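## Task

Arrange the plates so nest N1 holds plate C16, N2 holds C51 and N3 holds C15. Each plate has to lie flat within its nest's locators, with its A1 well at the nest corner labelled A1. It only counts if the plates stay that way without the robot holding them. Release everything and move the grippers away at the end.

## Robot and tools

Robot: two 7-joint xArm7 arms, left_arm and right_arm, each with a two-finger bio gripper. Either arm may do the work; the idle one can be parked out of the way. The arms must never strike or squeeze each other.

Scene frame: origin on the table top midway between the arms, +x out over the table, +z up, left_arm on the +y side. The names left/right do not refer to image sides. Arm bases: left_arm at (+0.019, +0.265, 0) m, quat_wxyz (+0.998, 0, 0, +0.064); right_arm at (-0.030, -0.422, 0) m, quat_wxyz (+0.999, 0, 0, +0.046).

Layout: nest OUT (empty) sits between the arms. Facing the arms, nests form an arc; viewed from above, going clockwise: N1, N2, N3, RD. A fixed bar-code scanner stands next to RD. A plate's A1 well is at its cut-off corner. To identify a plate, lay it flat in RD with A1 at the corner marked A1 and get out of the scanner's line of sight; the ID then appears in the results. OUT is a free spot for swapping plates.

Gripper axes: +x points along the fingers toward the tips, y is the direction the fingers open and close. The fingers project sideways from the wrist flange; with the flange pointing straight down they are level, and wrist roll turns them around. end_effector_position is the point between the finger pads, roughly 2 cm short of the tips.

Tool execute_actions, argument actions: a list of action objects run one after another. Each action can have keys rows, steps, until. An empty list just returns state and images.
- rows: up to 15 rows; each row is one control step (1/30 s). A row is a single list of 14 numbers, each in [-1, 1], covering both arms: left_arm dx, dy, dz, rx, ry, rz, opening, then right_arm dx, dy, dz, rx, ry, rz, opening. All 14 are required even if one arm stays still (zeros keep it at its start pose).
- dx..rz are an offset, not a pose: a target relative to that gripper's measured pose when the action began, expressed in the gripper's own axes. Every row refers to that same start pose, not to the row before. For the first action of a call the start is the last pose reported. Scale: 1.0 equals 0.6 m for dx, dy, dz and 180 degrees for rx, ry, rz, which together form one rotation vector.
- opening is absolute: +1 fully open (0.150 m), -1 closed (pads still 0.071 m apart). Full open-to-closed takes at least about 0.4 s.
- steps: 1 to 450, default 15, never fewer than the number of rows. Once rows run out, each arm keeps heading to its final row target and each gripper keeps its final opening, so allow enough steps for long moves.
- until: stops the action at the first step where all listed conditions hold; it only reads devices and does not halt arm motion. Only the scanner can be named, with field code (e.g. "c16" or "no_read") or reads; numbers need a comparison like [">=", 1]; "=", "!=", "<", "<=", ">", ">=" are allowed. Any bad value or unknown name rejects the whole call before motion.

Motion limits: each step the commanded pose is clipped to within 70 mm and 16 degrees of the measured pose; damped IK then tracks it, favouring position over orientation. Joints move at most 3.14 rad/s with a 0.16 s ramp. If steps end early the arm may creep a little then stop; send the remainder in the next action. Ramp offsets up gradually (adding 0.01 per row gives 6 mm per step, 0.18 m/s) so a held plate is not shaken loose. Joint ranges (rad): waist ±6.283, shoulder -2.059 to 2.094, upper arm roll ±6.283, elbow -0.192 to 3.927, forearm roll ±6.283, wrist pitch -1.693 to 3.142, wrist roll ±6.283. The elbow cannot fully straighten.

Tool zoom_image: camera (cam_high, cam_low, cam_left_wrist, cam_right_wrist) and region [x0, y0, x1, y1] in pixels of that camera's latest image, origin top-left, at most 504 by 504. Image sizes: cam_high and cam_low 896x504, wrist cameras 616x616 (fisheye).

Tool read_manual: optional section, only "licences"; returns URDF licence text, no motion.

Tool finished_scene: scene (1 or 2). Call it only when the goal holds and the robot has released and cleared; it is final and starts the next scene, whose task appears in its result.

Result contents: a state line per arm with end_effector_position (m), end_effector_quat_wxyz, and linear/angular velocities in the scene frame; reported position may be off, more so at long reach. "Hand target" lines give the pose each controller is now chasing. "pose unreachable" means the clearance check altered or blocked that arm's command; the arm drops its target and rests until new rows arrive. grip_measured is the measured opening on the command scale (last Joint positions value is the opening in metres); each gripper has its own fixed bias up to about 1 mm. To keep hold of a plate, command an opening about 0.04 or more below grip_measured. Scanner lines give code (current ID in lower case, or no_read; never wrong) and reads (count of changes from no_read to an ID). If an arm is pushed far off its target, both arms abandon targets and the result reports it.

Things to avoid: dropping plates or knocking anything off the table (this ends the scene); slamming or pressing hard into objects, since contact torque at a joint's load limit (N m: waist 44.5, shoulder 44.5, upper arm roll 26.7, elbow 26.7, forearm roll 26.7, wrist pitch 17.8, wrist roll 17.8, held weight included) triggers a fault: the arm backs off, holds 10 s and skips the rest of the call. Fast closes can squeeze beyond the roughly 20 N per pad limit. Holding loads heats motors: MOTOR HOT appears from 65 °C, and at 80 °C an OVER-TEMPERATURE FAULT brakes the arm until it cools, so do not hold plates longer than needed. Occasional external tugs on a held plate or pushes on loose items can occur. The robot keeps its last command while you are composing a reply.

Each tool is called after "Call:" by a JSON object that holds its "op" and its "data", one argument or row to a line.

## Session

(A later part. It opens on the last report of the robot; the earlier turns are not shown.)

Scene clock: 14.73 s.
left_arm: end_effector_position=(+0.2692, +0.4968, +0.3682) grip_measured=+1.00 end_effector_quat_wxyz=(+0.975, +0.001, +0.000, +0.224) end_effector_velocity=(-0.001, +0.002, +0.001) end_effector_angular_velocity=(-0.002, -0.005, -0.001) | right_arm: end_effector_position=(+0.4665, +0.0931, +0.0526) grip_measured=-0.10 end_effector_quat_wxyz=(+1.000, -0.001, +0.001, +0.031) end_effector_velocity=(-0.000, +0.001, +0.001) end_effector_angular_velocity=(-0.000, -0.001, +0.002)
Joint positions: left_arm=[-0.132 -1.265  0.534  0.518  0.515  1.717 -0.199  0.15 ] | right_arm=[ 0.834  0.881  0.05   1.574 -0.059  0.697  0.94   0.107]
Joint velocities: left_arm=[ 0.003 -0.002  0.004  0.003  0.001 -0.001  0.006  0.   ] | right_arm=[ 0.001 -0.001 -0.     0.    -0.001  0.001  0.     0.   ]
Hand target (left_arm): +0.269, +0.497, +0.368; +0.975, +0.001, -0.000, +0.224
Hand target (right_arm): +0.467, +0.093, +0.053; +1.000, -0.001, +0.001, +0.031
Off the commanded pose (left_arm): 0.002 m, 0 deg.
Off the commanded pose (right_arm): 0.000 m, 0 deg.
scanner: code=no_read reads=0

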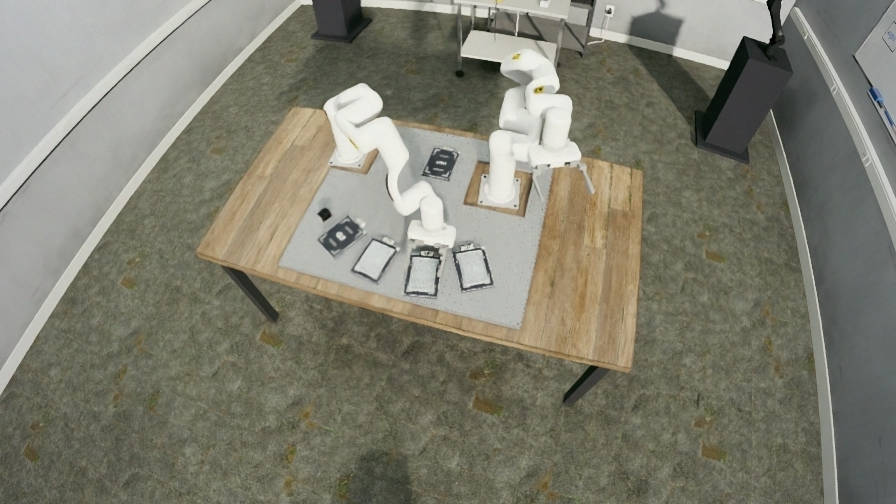

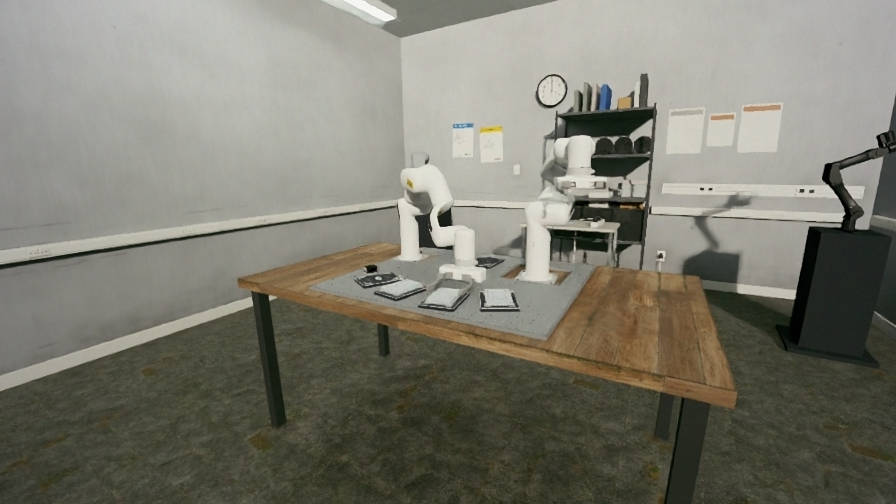

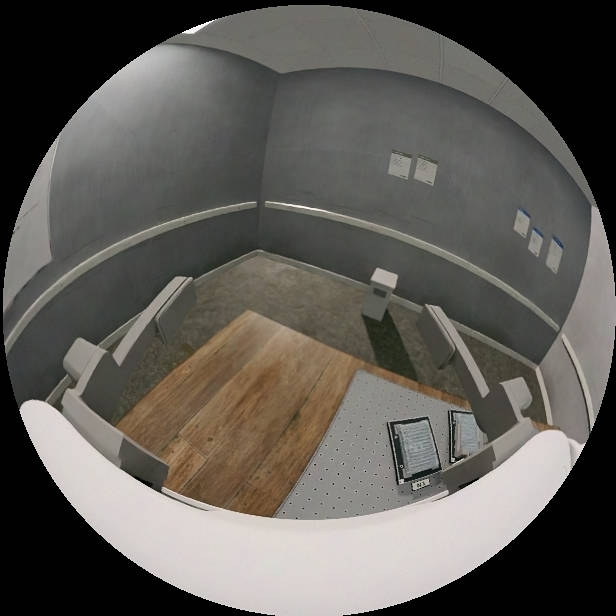

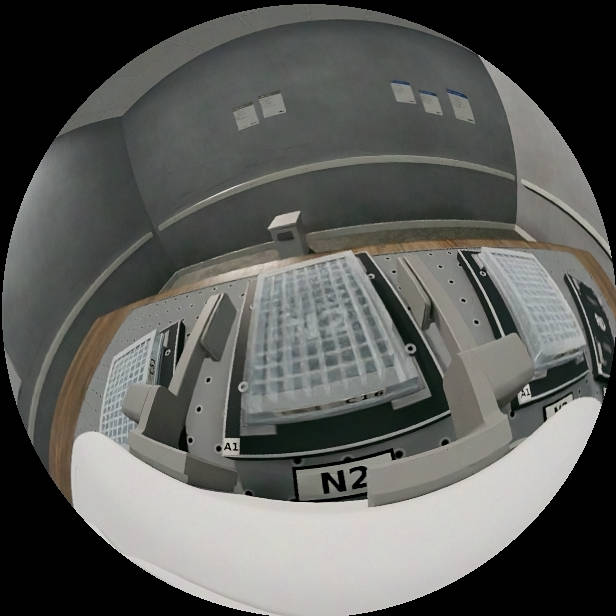

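Call:
{"op": "execute_actions", "data": {
  "actions": [
    {"rows": [[0,0,0,0,0,0,1, 0,0,-0.02,0,0,0,-0.1],[0,0,0,0,0,0,1, 0,0,-0.03,0,0,0,-0.1],[0,0,0,0,0,0,1, 0,0,-0.04,0,0,0,-0.1],[0,0,0,0,0,0,1, 0,0,-0.047,0,0,0,-0.1]], "steps": 20}
  ]
}}

Call:
{"op": "zoom_image", "data": {
  "camera": "cam_low",
  "region": [380, 240, 540, 330]
}}

Scene clock: 15.67 s.
left_arm: end_effector_position=(+0.2692, +0.4968, +0.3682) grip_measured=+1.00 end_effector_quat_wxyz=(+0.975, +0.001, +0.000, +0.224) end_effector_velocity=(+0.000, -0.000, +0.000) end_effector_angular_velocity=(+0.000, -0.000, -0.001) | right_arm: end_effector_position=(+0.4687, +0.0954, +0.0329) grip_measured=-0.09 end_effector_quat_wxyz=(+0.999, +0.005, -0.003, +0.031) end_effector_velocity=(-0.001, -0.001, -0.001) end_effector_angular_velocity=(-0.004, +0.003, +0.005)
Joint positions: left_arm=[-0.132 -1.265  0.534  0.518  0.515  1.717 -0.199  0.15 ] | right_arm=[ 0.835  0.934  0.048  1.599 -0.063  0.655  0.942  0.107]
Joint velocities: left_arm=[-0.001  0.    -0.     0.001 -0.     0.     0.     0.   ] | right_arm=[-0.001 -0.003  0.    -0.006  0.     0.002 -0.005 -0.   ]
Hand target (left_arm): +0.269, +0.497, +0.368; +0.975, +0.001, +0.000, +0.224
Hand target (right_arm): +0.466, +0.093, +0.024; +1.000, -0.001, +0.001, +0.031
Off the commanded pose (left_arm): 0.000 m, 0 deg.
Off the commanded pose (right_arm): 0.009 m, 1 deg.
scanner: code=no_read reads=0

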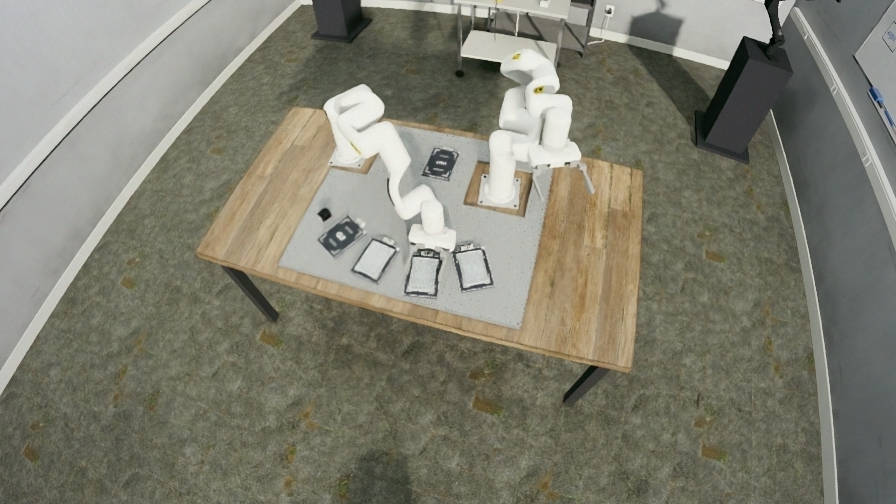

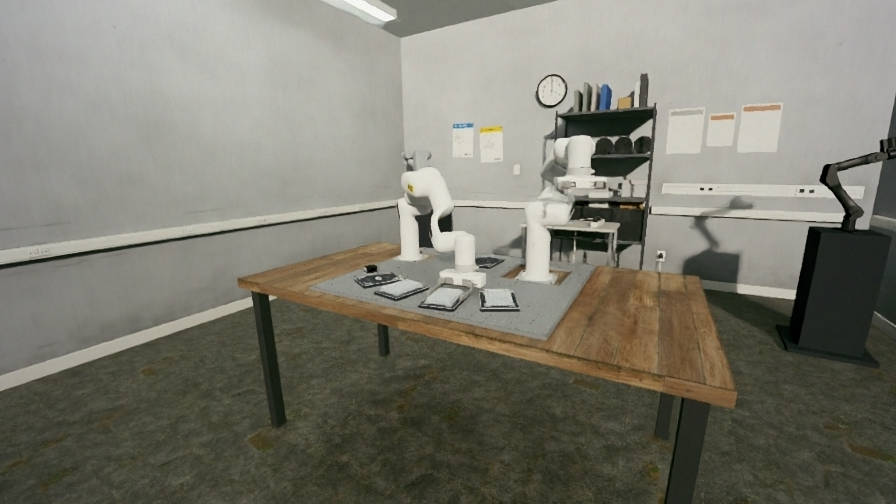

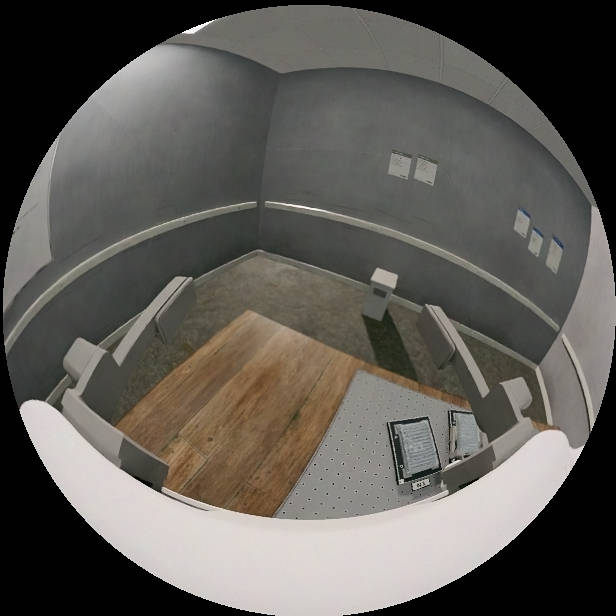

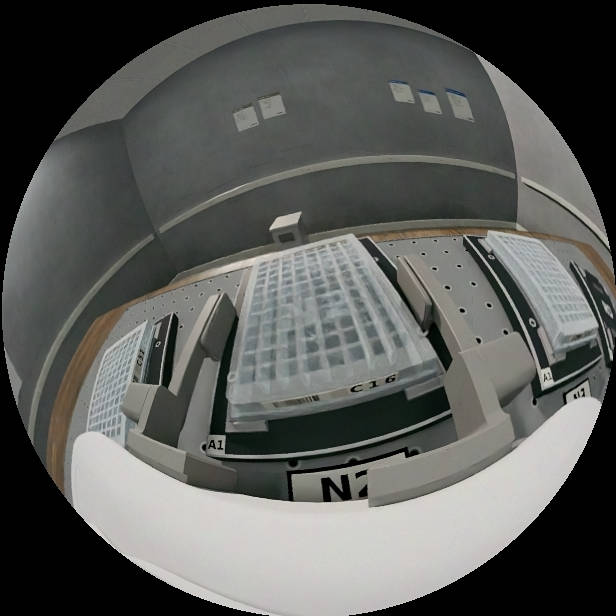

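Region (380, 240, 540, 330) of cam_low's 896x504 image, scaled by 3.150, with more detail than that image has; it fills the top 284 rows of this view, and the rest is white.

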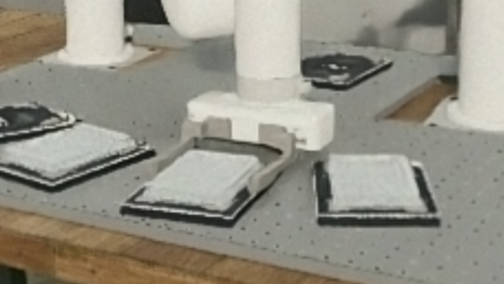

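Call:
{"op": "execute_actions", "data": {
  "actions": [
    {"rows": [[0,0,0,0,0,0,1, -0.003,-0.003,0.006,0,0,0,-0.1]], "steps": 10},
    {"rows": [[0,0,0,0,0,0,1, 0,0,0,0,0,0,-0.2],[0,0,0,0,0,0,1, 0,0,0,0,0,0,-0.3],[0,0,0,0,0,0,1, 0,0,0,0,0,0,-0.4],[0,0,0,0,0,0,1, 0,0,0,0,0,0,-0.5],[0,0,0,0,0,0,1, 0,0,0,0,0,0,-0.55],[0,0,0,0,0,0,1, 0,0,0,0,0,0,-0.6],[0,0,0,0,0,0,1, 0,0,0,0,0,0,-0.64],[0,0,0,0,0,0,1, 0,0,0,0,0,0,-0.68],[0,0,0,0,0,0,1, 0,0,0,0,0,0,-0.72],[0,0,0,0,0,0,1, 0,0,0,0,0,0,-0.76]], "steps": 20}
  ]
}}

Scene clock: 16.90 s.
left_arm: end_effector_position=(+0.2692, +0.4968, +0.3682) grip_measured=+1.00 end_effector_quat_wxyz=(+0.975, +0.001, +0.000, +0.224) end_effector_velocity=(-0.000, +0.000, +0.000) end_effector_angular_velocity=(-0.000, -0.001, +0.001) | right_arm: end_effector_position=(+0.4663, +0.0925, +0.0343) grip_measured=-0.56 end_effector_quat_wxyz=(+0.999, +0.003, -0.002, +0.031) end_effector_velocity=(-0.000, +0.001, +0.000) end_effector_angular_velocity=(+0.000, -0.001, +0.002)
Joint positions: left_arm=[-0.132 -1.265  0.534  0.518  0.515  1.717 -0.199  0.15 ] | right_arm=[ 0.835  0.92   0.047  1.579 -0.061  0.654  0.941  0.088]
Joint velocities: left_arm=[ 0.    -0.001  0.     0.    -0.    -0.    -0.     0.   ] | right_arm=[ 0.001  0.     0.     0.    -0.001 -0.    -0.001  0.   ]
Hand target (left_arm): +0.269, +0.497, +0.368; +0.975, +0.001, +0.000, +0.224
Hand target (right_arm): +0.466, +0.093, +0.034; +0.999, +0.003, -0.002, +0.032
Off the commanded pose (left_arm): 0.000 m, 0 deg.
Off the commanded pose (right_arm): 0.000 m, 0 deg.
scanner: code=no_read reads=0

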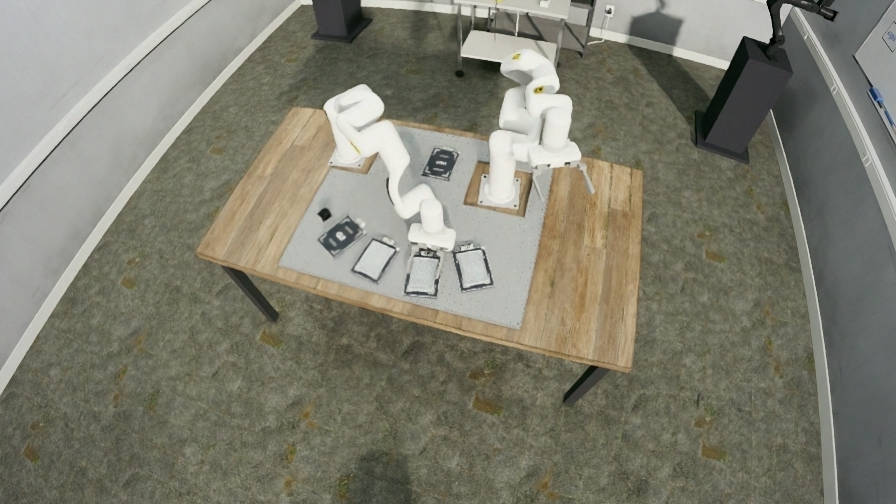

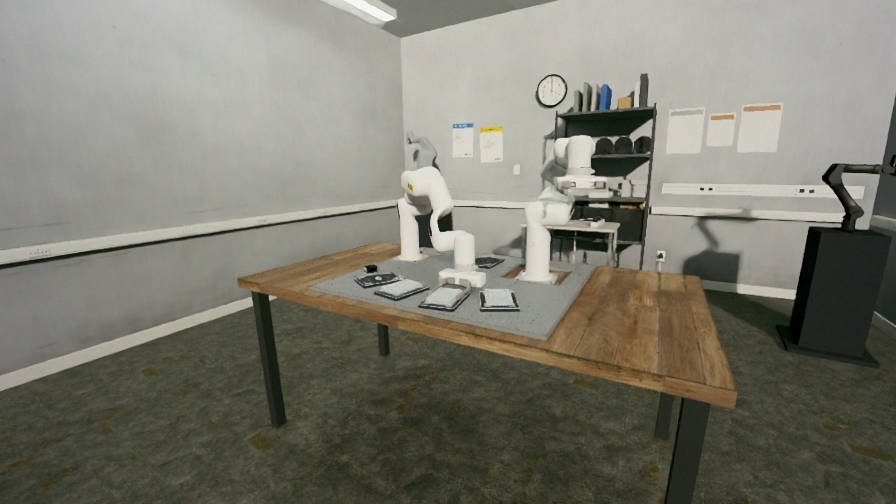

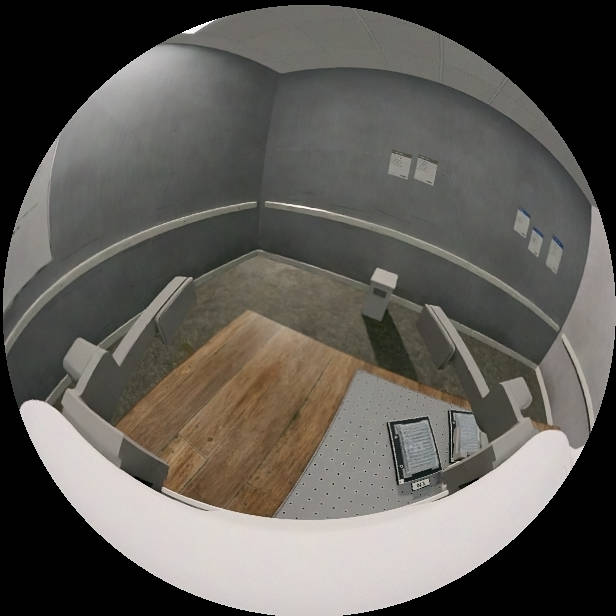

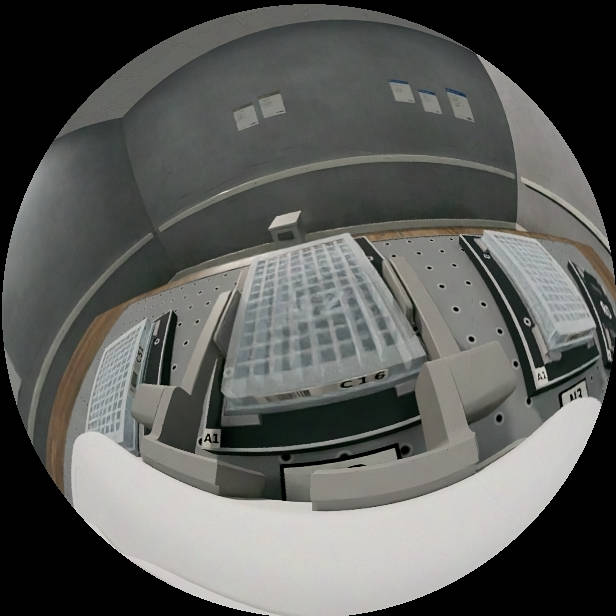

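Call:
{"op": "execute_actions", "data": {
  "actions": [
    {"rows": [[0,0,0,0,0,0,1, 0,0,0.002,0,0,0,-0.76],[0,0,0,0,0,0,1, 0,0,0.004,0,0,0,-0.76],[0,0,0,0,0,0,1, 0,0,0.006,0,0,0,-0.76],[0,0,0,0,0,0,1, 0,0,0.008,0,0,0,-0.76],[0,0,0,0,0,0,1, 0,0,0.010,0,0,0,-0.76]], "steps": 15}
  ]
}}

Call:
{"op": "zoom_image", "data": {
  "camera": "cam_low",
  "region": [400, 260, 500, 320]
}}

Scene clock: 17.77 s.
left_arm: end_effector_position=(+0.2692, +0.4968, +0.3682) grip_measured=+1.00 end_effector_quat_wxyz=(+0.975, +0.001, +0.000, +0.224) end_effector_velocity=(+0.001, -0.001, -0.000) end_effector_angular_velocity=(-0.001, +0.001, -0.002) | right_arm: end_effector_position=(+0.4653, +0.0913, +0.0381) grip_measured=-0.58 end_effector_quat_wxyz=(+1.000, +0.001, -0.000, +0.031) end_effector_velocity=(+0.003, -0.000, +0.006) end_effector_angular_velocity=(+0.006, -0.006, -0.009)
Joint positions: left_arm=[-0.132 -1.265  0.534  0.518  0.515  1.717 -0.199  0.15 ] | right_arm=[ 0.835  0.907  0.048  1.572 -0.06   0.664  0.942  0.088]
Joint velocities: left_arm=[-0.002  0.001  0.    -0.    -0.    -0.     0.001  0.   ] | right_arm=[-0.001 -0.007 -0.002  0.002  0.     0.002  0.006 -0.   ]
Hand target (left_arm): +0.269, +0.497, +0.368; +0.975, +0.001, +0.000, +0.224
Hand target (right_arm): +0.466, +0.092, +0.040; +0.999, +0.003, -0.002, +0.032
Off the commanded pose (left_arm): 0.000 m, 0 deg.
Off the commanded pose (right_arm): 0.003 m, 0 deg.
scanner: code=no_read reads=0

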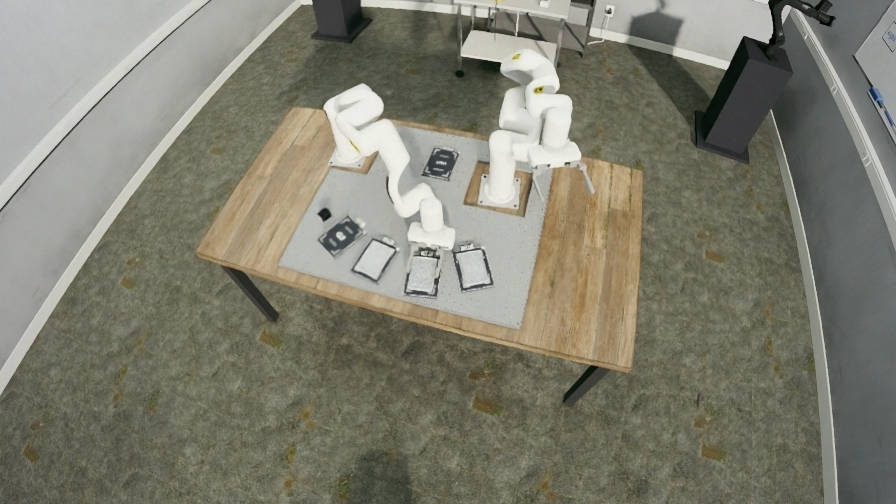

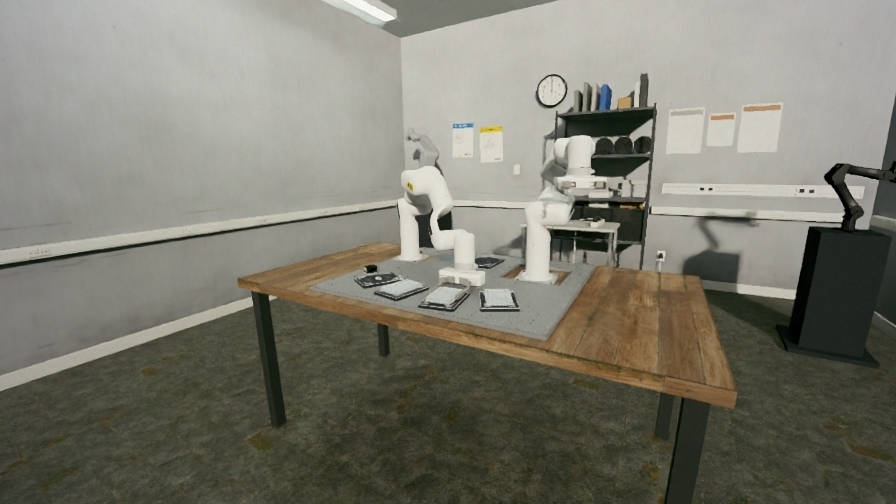

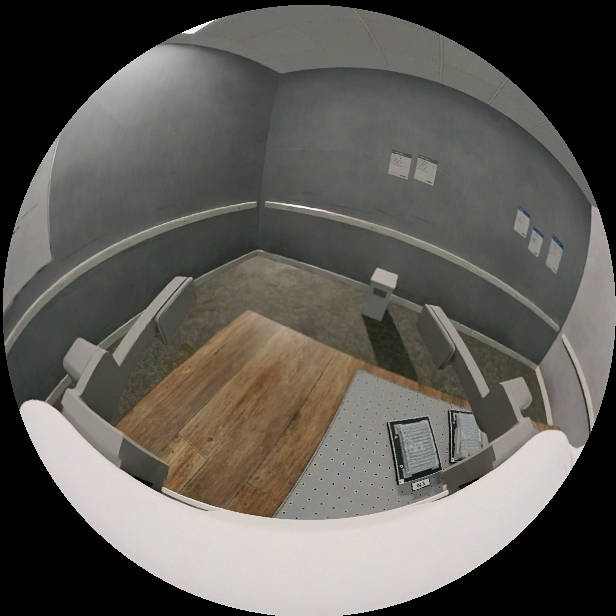

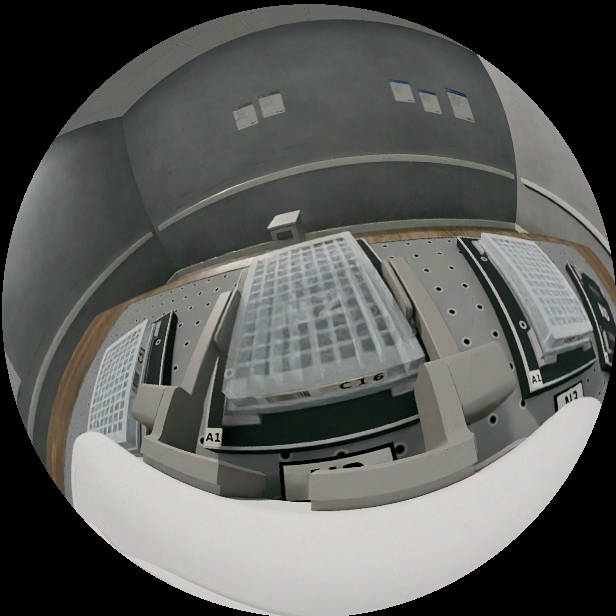

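Region (400, 260, 500, 320) of cam_low's 896x504 image, scaled by 5.040, with more detail than that image has; it fills the top 302 rows of this view, and the rest is white.

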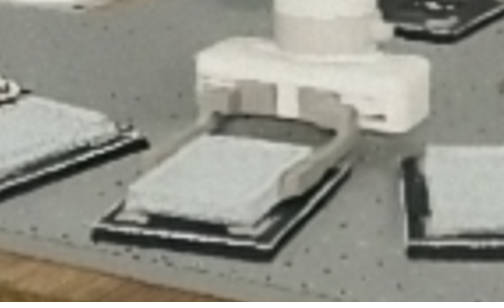

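Call:
{"op": "execute_actions", "data": {
  "actions": [
    {"rows": [[0,0,0,0,0,0,1, 0,0,0.005,0,0,0,-0.76],[0,0,0,0,0,0,1, 0,0,0.01,0,0,0,-0.76],[0,0,0,0,0,0,1, 0,0,0.016,0,0,0,-0.76],[0,0,0,0,0,0,1, 0,0,0.023,0,0,0,-0.76],[0,0,0,0,0,0,1, 0,0,0.031,0,0,0,-0.76],[0,0,0,0,0,0,1, 0,0,0.04,0,0,0,-0.76],[0,0,0,0,0,0,1, 0,0,0.05,0,0,0,-0.76],[0,0,0,0,0,0,1, 0,0,0.06,0,0,0,-0.76],[0,0,0,0,0,0,1, 0,0,0.07,0,0,0,-0.76],[0,0,0,0,0,0,1, 0,0,0.08,0,0,0,-0.76],[0,0,0,0,0,0,1, 0,0,0.09,0,0,0,-0.76],[0,0,0,0,0,0,1, 0,0,0.1,0,0,0,-0.76]], "steps": 22}
  ]
}}

Scene clock: 20.13 s.
left_arm: end_effector_position=(+0.2692, +0.4968, +0.3682) grip_measured=+1.00 end_effector_quat_wxyz=(+0.975, +0.001, +0.000, +0.224) end_effector_velocity=(+0.000, +0.000, -0.000) end_effector_angular_velocity=(+0.001, +0.001, -0.000) | right_arm: end_effector_position=(+0.4649, +0.0909, +0.0964) grip_measured=-0.57 end_effector_quat_wxyz=(+1.000, -0.000, +0.001, +0.031) end_effector_velocity=(+0.002, +0.002, +0.006) end_effector_angular_velocity=(+0.009, -0.006, -0.001)
Joint positions: left_arm=[-0.132 -1.265  0.534  0.518  0.515  1.717 -0.199  0.15 ] | right_arm=[ 0.832  0.78   0.053  1.538 -0.053  0.761  0.938  0.088]
Joint velocities: left_arm=[-0.001  0.001 -0.     0.     0.001  0.    -0.     0.   ] | right_arm=[-0.    -0.004  0.     0.007  0.    -0.001  0.     0.   ]
Hand target (left_arm): +0.269, +0.497, +0.368; +0.975, +0.001, +0.000, +0.224
Hand target (right_arm): +0.465, +0.092, +0.098; +1.000, +0.001, -0.000, +0.031
Off the commanded pose (left_arm): 0.000 m, 0 deg.
Off the commanded pose (right_arm): 0.002 m, 0 deg.
scanner: code=no_read reads=0

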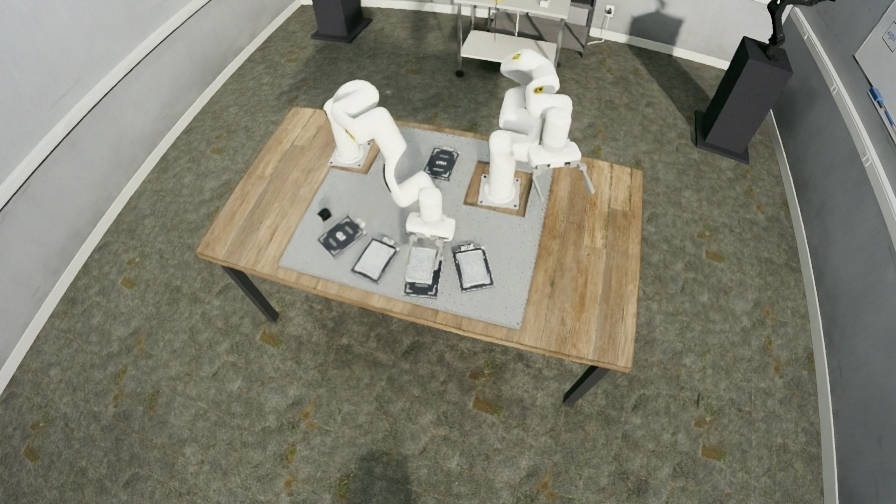

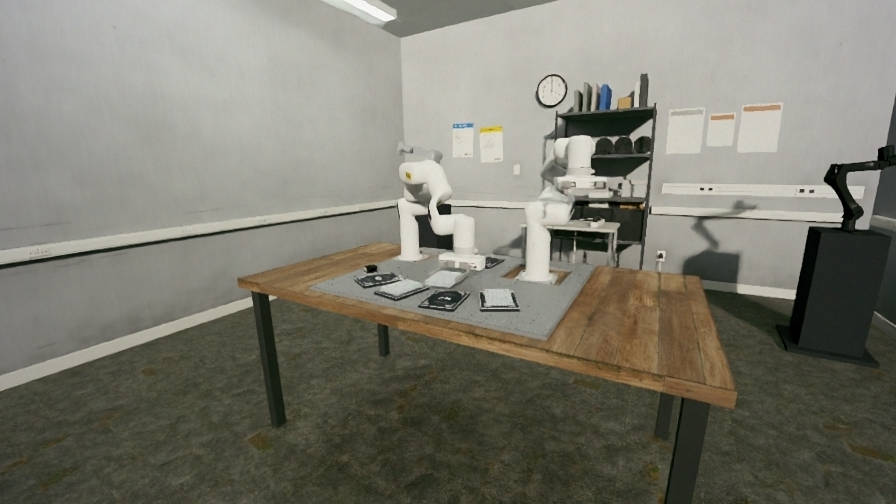

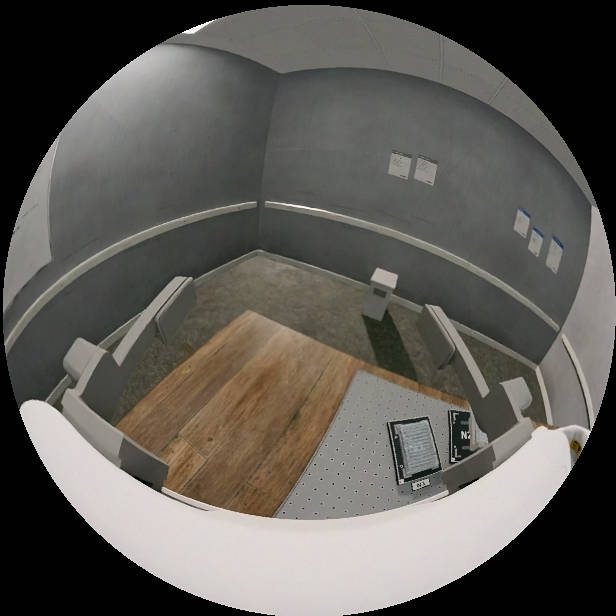

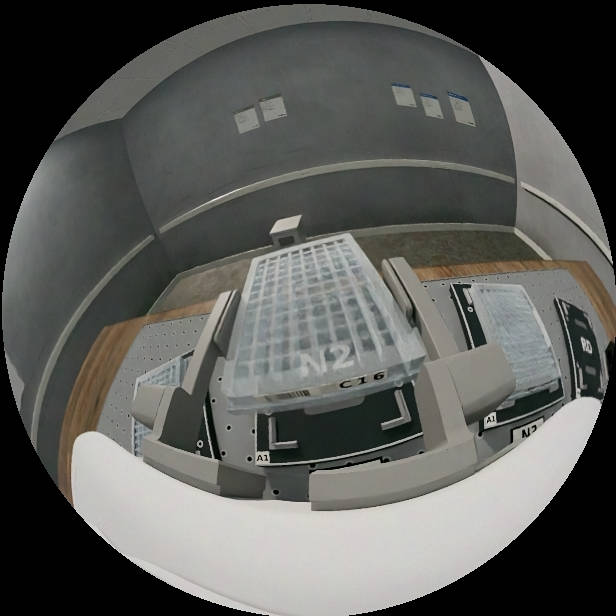

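Call:
{"op": "execute_actions", "data": {
  "actions": [
    {"rows": [[0.001,-0.03,-0.024,0,0,0,0.5, -0.003,-0.006,0.003,0,0,0,-0.76],[0.002,-0.06,-0.048,0,0,0,0.2, -0.007,-0.015,0.006,0,0,0,-0.76],[0.003,-0.09,-0.072,0,0,0,-0.1, -0.013,-0.027,0.009,0,0,0,-0.76],[0.004,-0.12,-0.096,0,0,0,-0.1, -0.02,-0.042,0.012,0,0,0,-0.76],[0.005,-0.15,-0.12,0,0,0,-0.1, -0.028,-0.059,0.015,0,0,0,-0.76],[0.006,-0.18,-0.144,0,0,0,-0.1, -0.036,-0.076,0.018,0,0,0,-0.76],[0.007,-0.21,-0.168,0,0,0,-0.1, -0.044,-0.093,0.021,0,0,0,-0.76],[0.008,-0.24,-0.192,0,0,0,-0.1, -0.052,-0.11,0.024,0,0,0,-0.76],[0.009,-0.27,-0.216,0,0,0,-0.1, -0.06,-0.127,0.027,0,0,0,-0.76],[0.01,-0.3,-0.24,0,0,0,-0.1, -0.068,-0.144,0.03,0,0,0,-0.76],[0.011,-0.33,-0.264,0,0,0,-0.1, -0.076,-0.161,0.033,0,0,0,-0.76],[0.012,-0.36,-0.288,0,0,0,-0.1, -0.084,-0.178,0.036,0,0,0,-0.76],[0.013,-0.39,-0.312,0,0,0,-0.1, -0.092,-0.195,0.039,0,0,0,-0.76],[0.015,-0.43,-0.34,0,0,0,-0.1, -0.1,-0.212,0.042,0,0,0,-0.76],[0.0165,-0.4657,-0.363,0,0,0,-0.1, -0.108,-0.229,0.045,0,0,0,-0.76]], "steps": 30},
    {"rows": [[0,0,0,0,0,0,-0.1, -0.008,-0.017,0.003,0,0,0,-0.76],[0,0,0,0,0,0,-0.1, -0.016,-0.034,0.006,0,0,0,-0.76],[0,0,0,0,0,0,-0.1, -0.024,-0.051,0.009,0,0,0,-0.76],[0,0,0,0,0,0,-0.1, -0.032,-0.068,0.012,0,0,0,-0.76],[0,0,0,0,0,0,-0.1, -0.04,-0.085,0.015,0,0,0,-0.76],[0,0,0,0,0,0,-0.1, -0.048,-0.102,0.018,0,0,0,-0.76],[0,0,0,0,0,0,-0.1, -0.056,-0.119,0.021,0,0,0,-0.76],[0,0,0,0,0,0,-0.1, -0.064,-0.136,0.024,0,0,0,-0.76],[0,0,0,0,0,0,-0.1, -0.072,-0.153,0.027,0,0,0,-0.76],[0,0,0,0,0,0,-0.1, -0.08,-0.17,0.03,0,0,0,-0.76],[0,0,0,0,0,0,-0.1, -0.088,-0.187,0.033,0,0,0,-0.76],[0,0,0,0,0,0,-0.1, -0.096,-0.204,0.036,0,0,0,-0.76],[0,0,0,0,0,0,-0.1, -0.103,-0.219,0.038,0,0,0,-0.76],[0,0,0,0,0,0,-0.1, -0.108,-0.231,0.04,0,0,0,-0.76],[0,0,0,0,0,0,-0.1, -0.112,-0.24,0.04,0,0,0,-0.76]], "steps": 25}
  ]
}}

Call:
{"op": "zoom_image", "data": {
  "camera": "cam_high",
  "region": [390, 190, 550, 320]
}}

Scene clock: 22.77 s.
left_arm: end_effector_position=(+0.3747, +0.2528, +0.1641) grip_measured=-0.10 end_effector_quat_wxyz=(+0.980, -0.007, +0.011, +0.198) end_effector_velocity=(+0.000, -0.001, +0.000) end_effector_angular_velocity=(-0.000, -0.001, -0.001) | right_arm: end_effector_position=(+0.3506, -0.1964, +0.1494) grip_measured=-0.57 end_effector_quat_wxyz=(+0.999, -0.001, -0.001, +0.032) end_effector_velocity=(-0.003, -0.004, -0.005) end_effector_angular_velocity=(-0.010, +0.012, +0.002)
Joint positions: left_arm=[-0.626 -0.574  0.264  0.085  0.195  0.666 -0.83   0.107] | right_arm=[ 0.68  -0.128 -0.025  0.35  -0.013  0.479  0.694  0.088]
Joint velocities: left_arm=[-0.002 -0.001 -0.     0.    -0.     0.    -0.001  0.   ] | right_arm=[-0.002 -0.002 -0.001 -0.011  0.001  0.007 -0.006 -0.   ]
Hand target (left_arm): +0.375, +0.253, +0.164; +0.980, -0.007, +0.011, +0.198
Hand target (right_arm): +0.350, -0.197, +0.149; +0.999, -0.001, -0.000, +0.032
Off the commanded pose (left_arm): 0.000 m, 0 deg.
Off the commanded pose (right_arm): 0.001 m, 0 deg.
scanner: code=no_read reads=0

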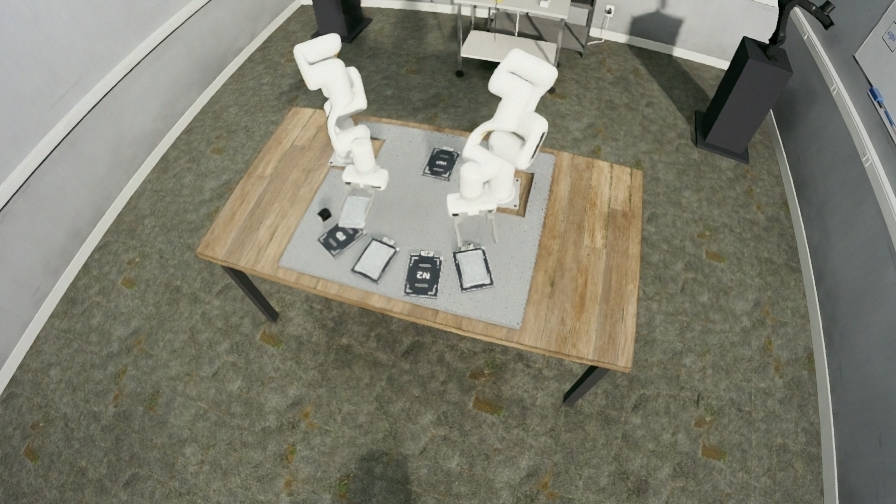

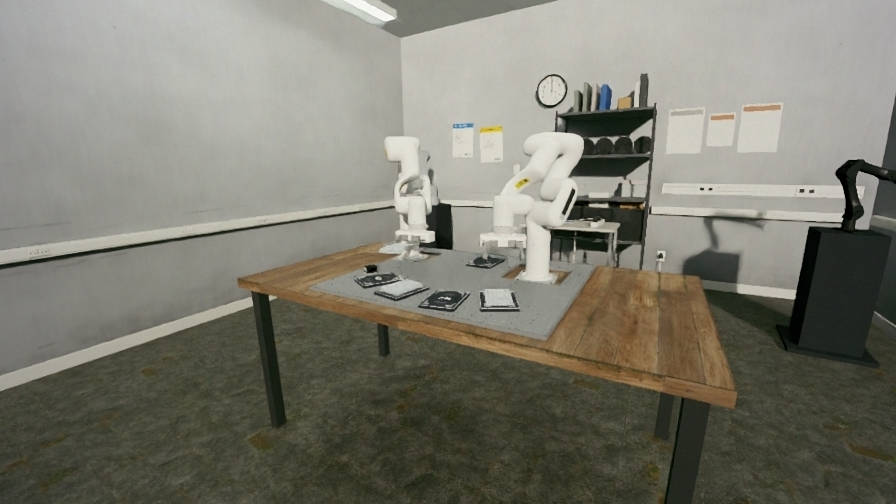

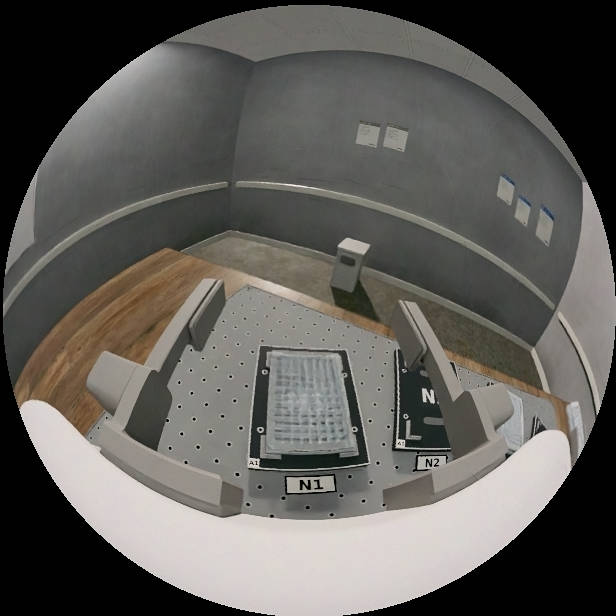

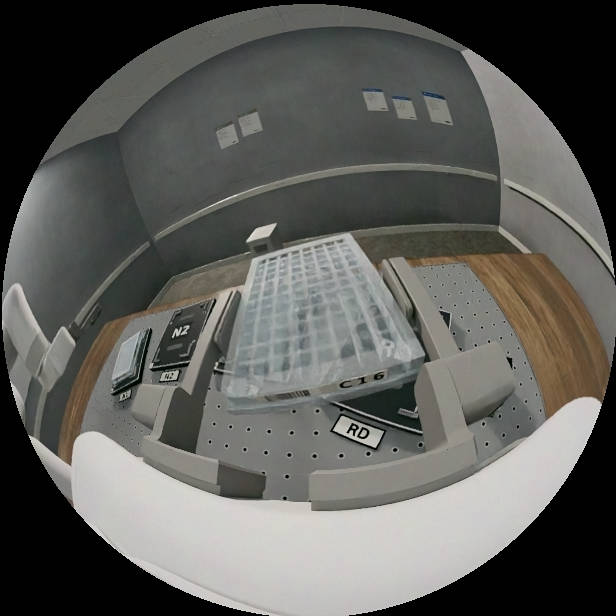

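Region (390, 190, 550, 320) of cam_high's 896x504 image, scaled by 3.150, with more detail than that image has; it fills the top 410 rows of this view, and the rest is white.

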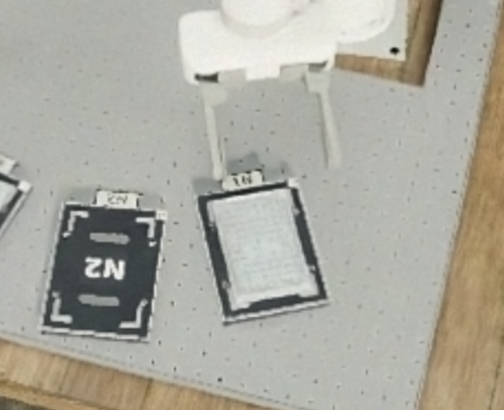

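Call:
{"op": "execute_actions", "data": {
  "actions": [
    {"rows": [[0,0,-0.173,0.0027,-0.0079,0.023,-0.1, 0,0,0,0,0,0,-0.76]], "steps": 30}
  ]
}}

Call:
{"op": "zoom_image", "data": {
  "camera": "cam_high",
  "region": [390, 190, 550, 320]
}}

Scene clock: 24.13 s.
left_arm: end_effector_position=(+0.3729, +0.2511, +0.0612) grip_measured=-0.10 end_effector_quat_wxyz=(+0.972, +0.002, -0.000, +0.234) end_effector_velocity=(-0.001, -0.001, -0.002) end_effector_angular_velocity=(-0.039, +0.005, -0.004) | right_arm: end_effector_position=(+0.3506, -0.1964, +0.1494) grip_measured=-0.57 end_effector_quat_wxyz=(+0.999, -0.001, -0.001, +0.032) end_effector_velocity=(+0.000, +0.000, +0.000) end_effector_angular_velocity=(+0.001, -0.001, -0.001)
Joint positions: left_arm=[-0.539  0.125  0.025  0.11  -0.09  -0.013 -0.769  0.107] | right_arm=[ 0.68  -0.128 -0.025  0.35  -0.013  0.479  0.694  0.088]
Joint velocities: left_arm=[ 0.336 -0.007 -0.309 -0.007 -0.006 -0.01   0.04   0.   ] | right_arm=[ 0.     0.     0.     0.     0.    -0.001  0.001 -0.   ]
Hand target (left_arm): +0.373, +0.251, +0.061; +0.972, +0.001, +0.000, +0.234
Hand target (right_arm): +0.351, -0.196, +0.149; +0.999, -0.001, -0.001, +0.032
Off the commanded pose (left_arm): 0.001 m, 0 deg.
Off the commanded pose (right_arm): 0.000 m, 0 deg.
scanner: code=no_read reads=0

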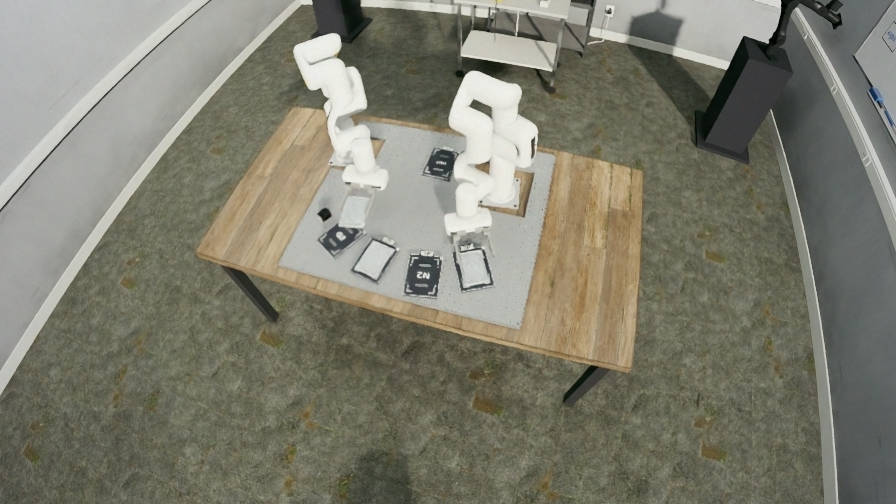

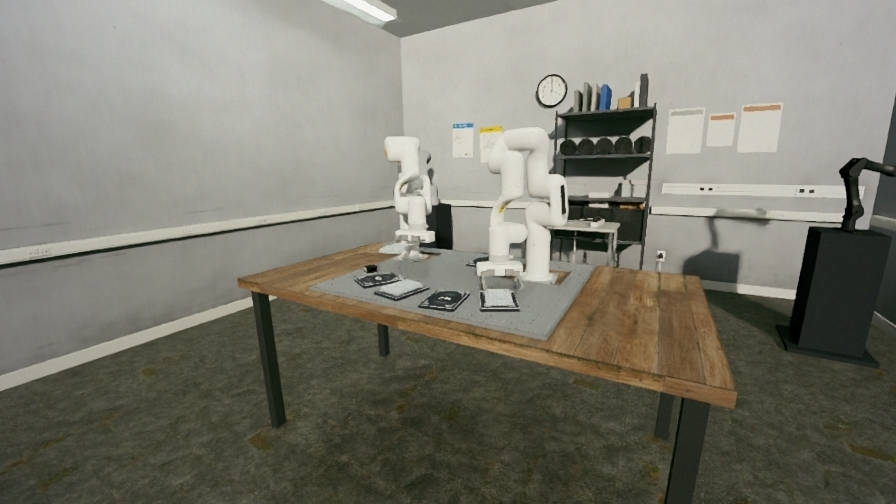

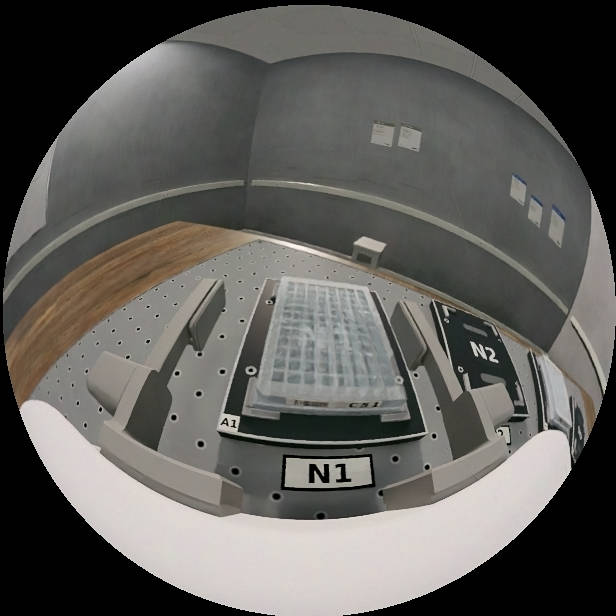

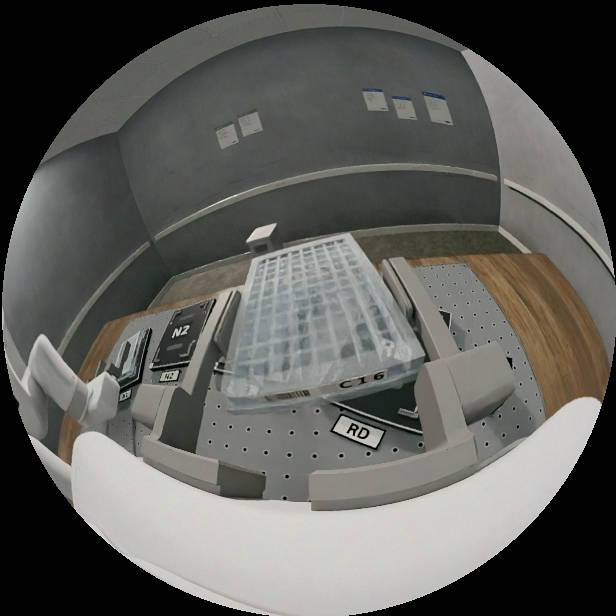

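Region (390, 190, 550, 320) of cam_high's 896x504 image, scaled by 3.150, with more detail than that image has; it fills the top 410 rows of this view, and the rest is white.

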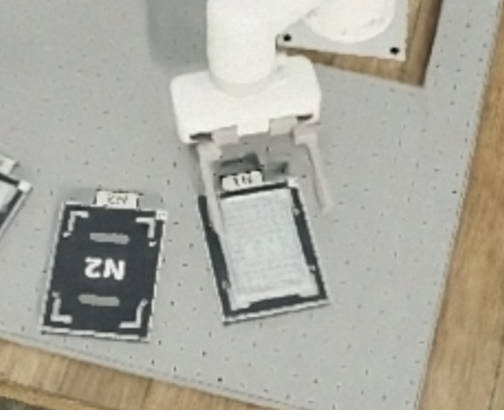

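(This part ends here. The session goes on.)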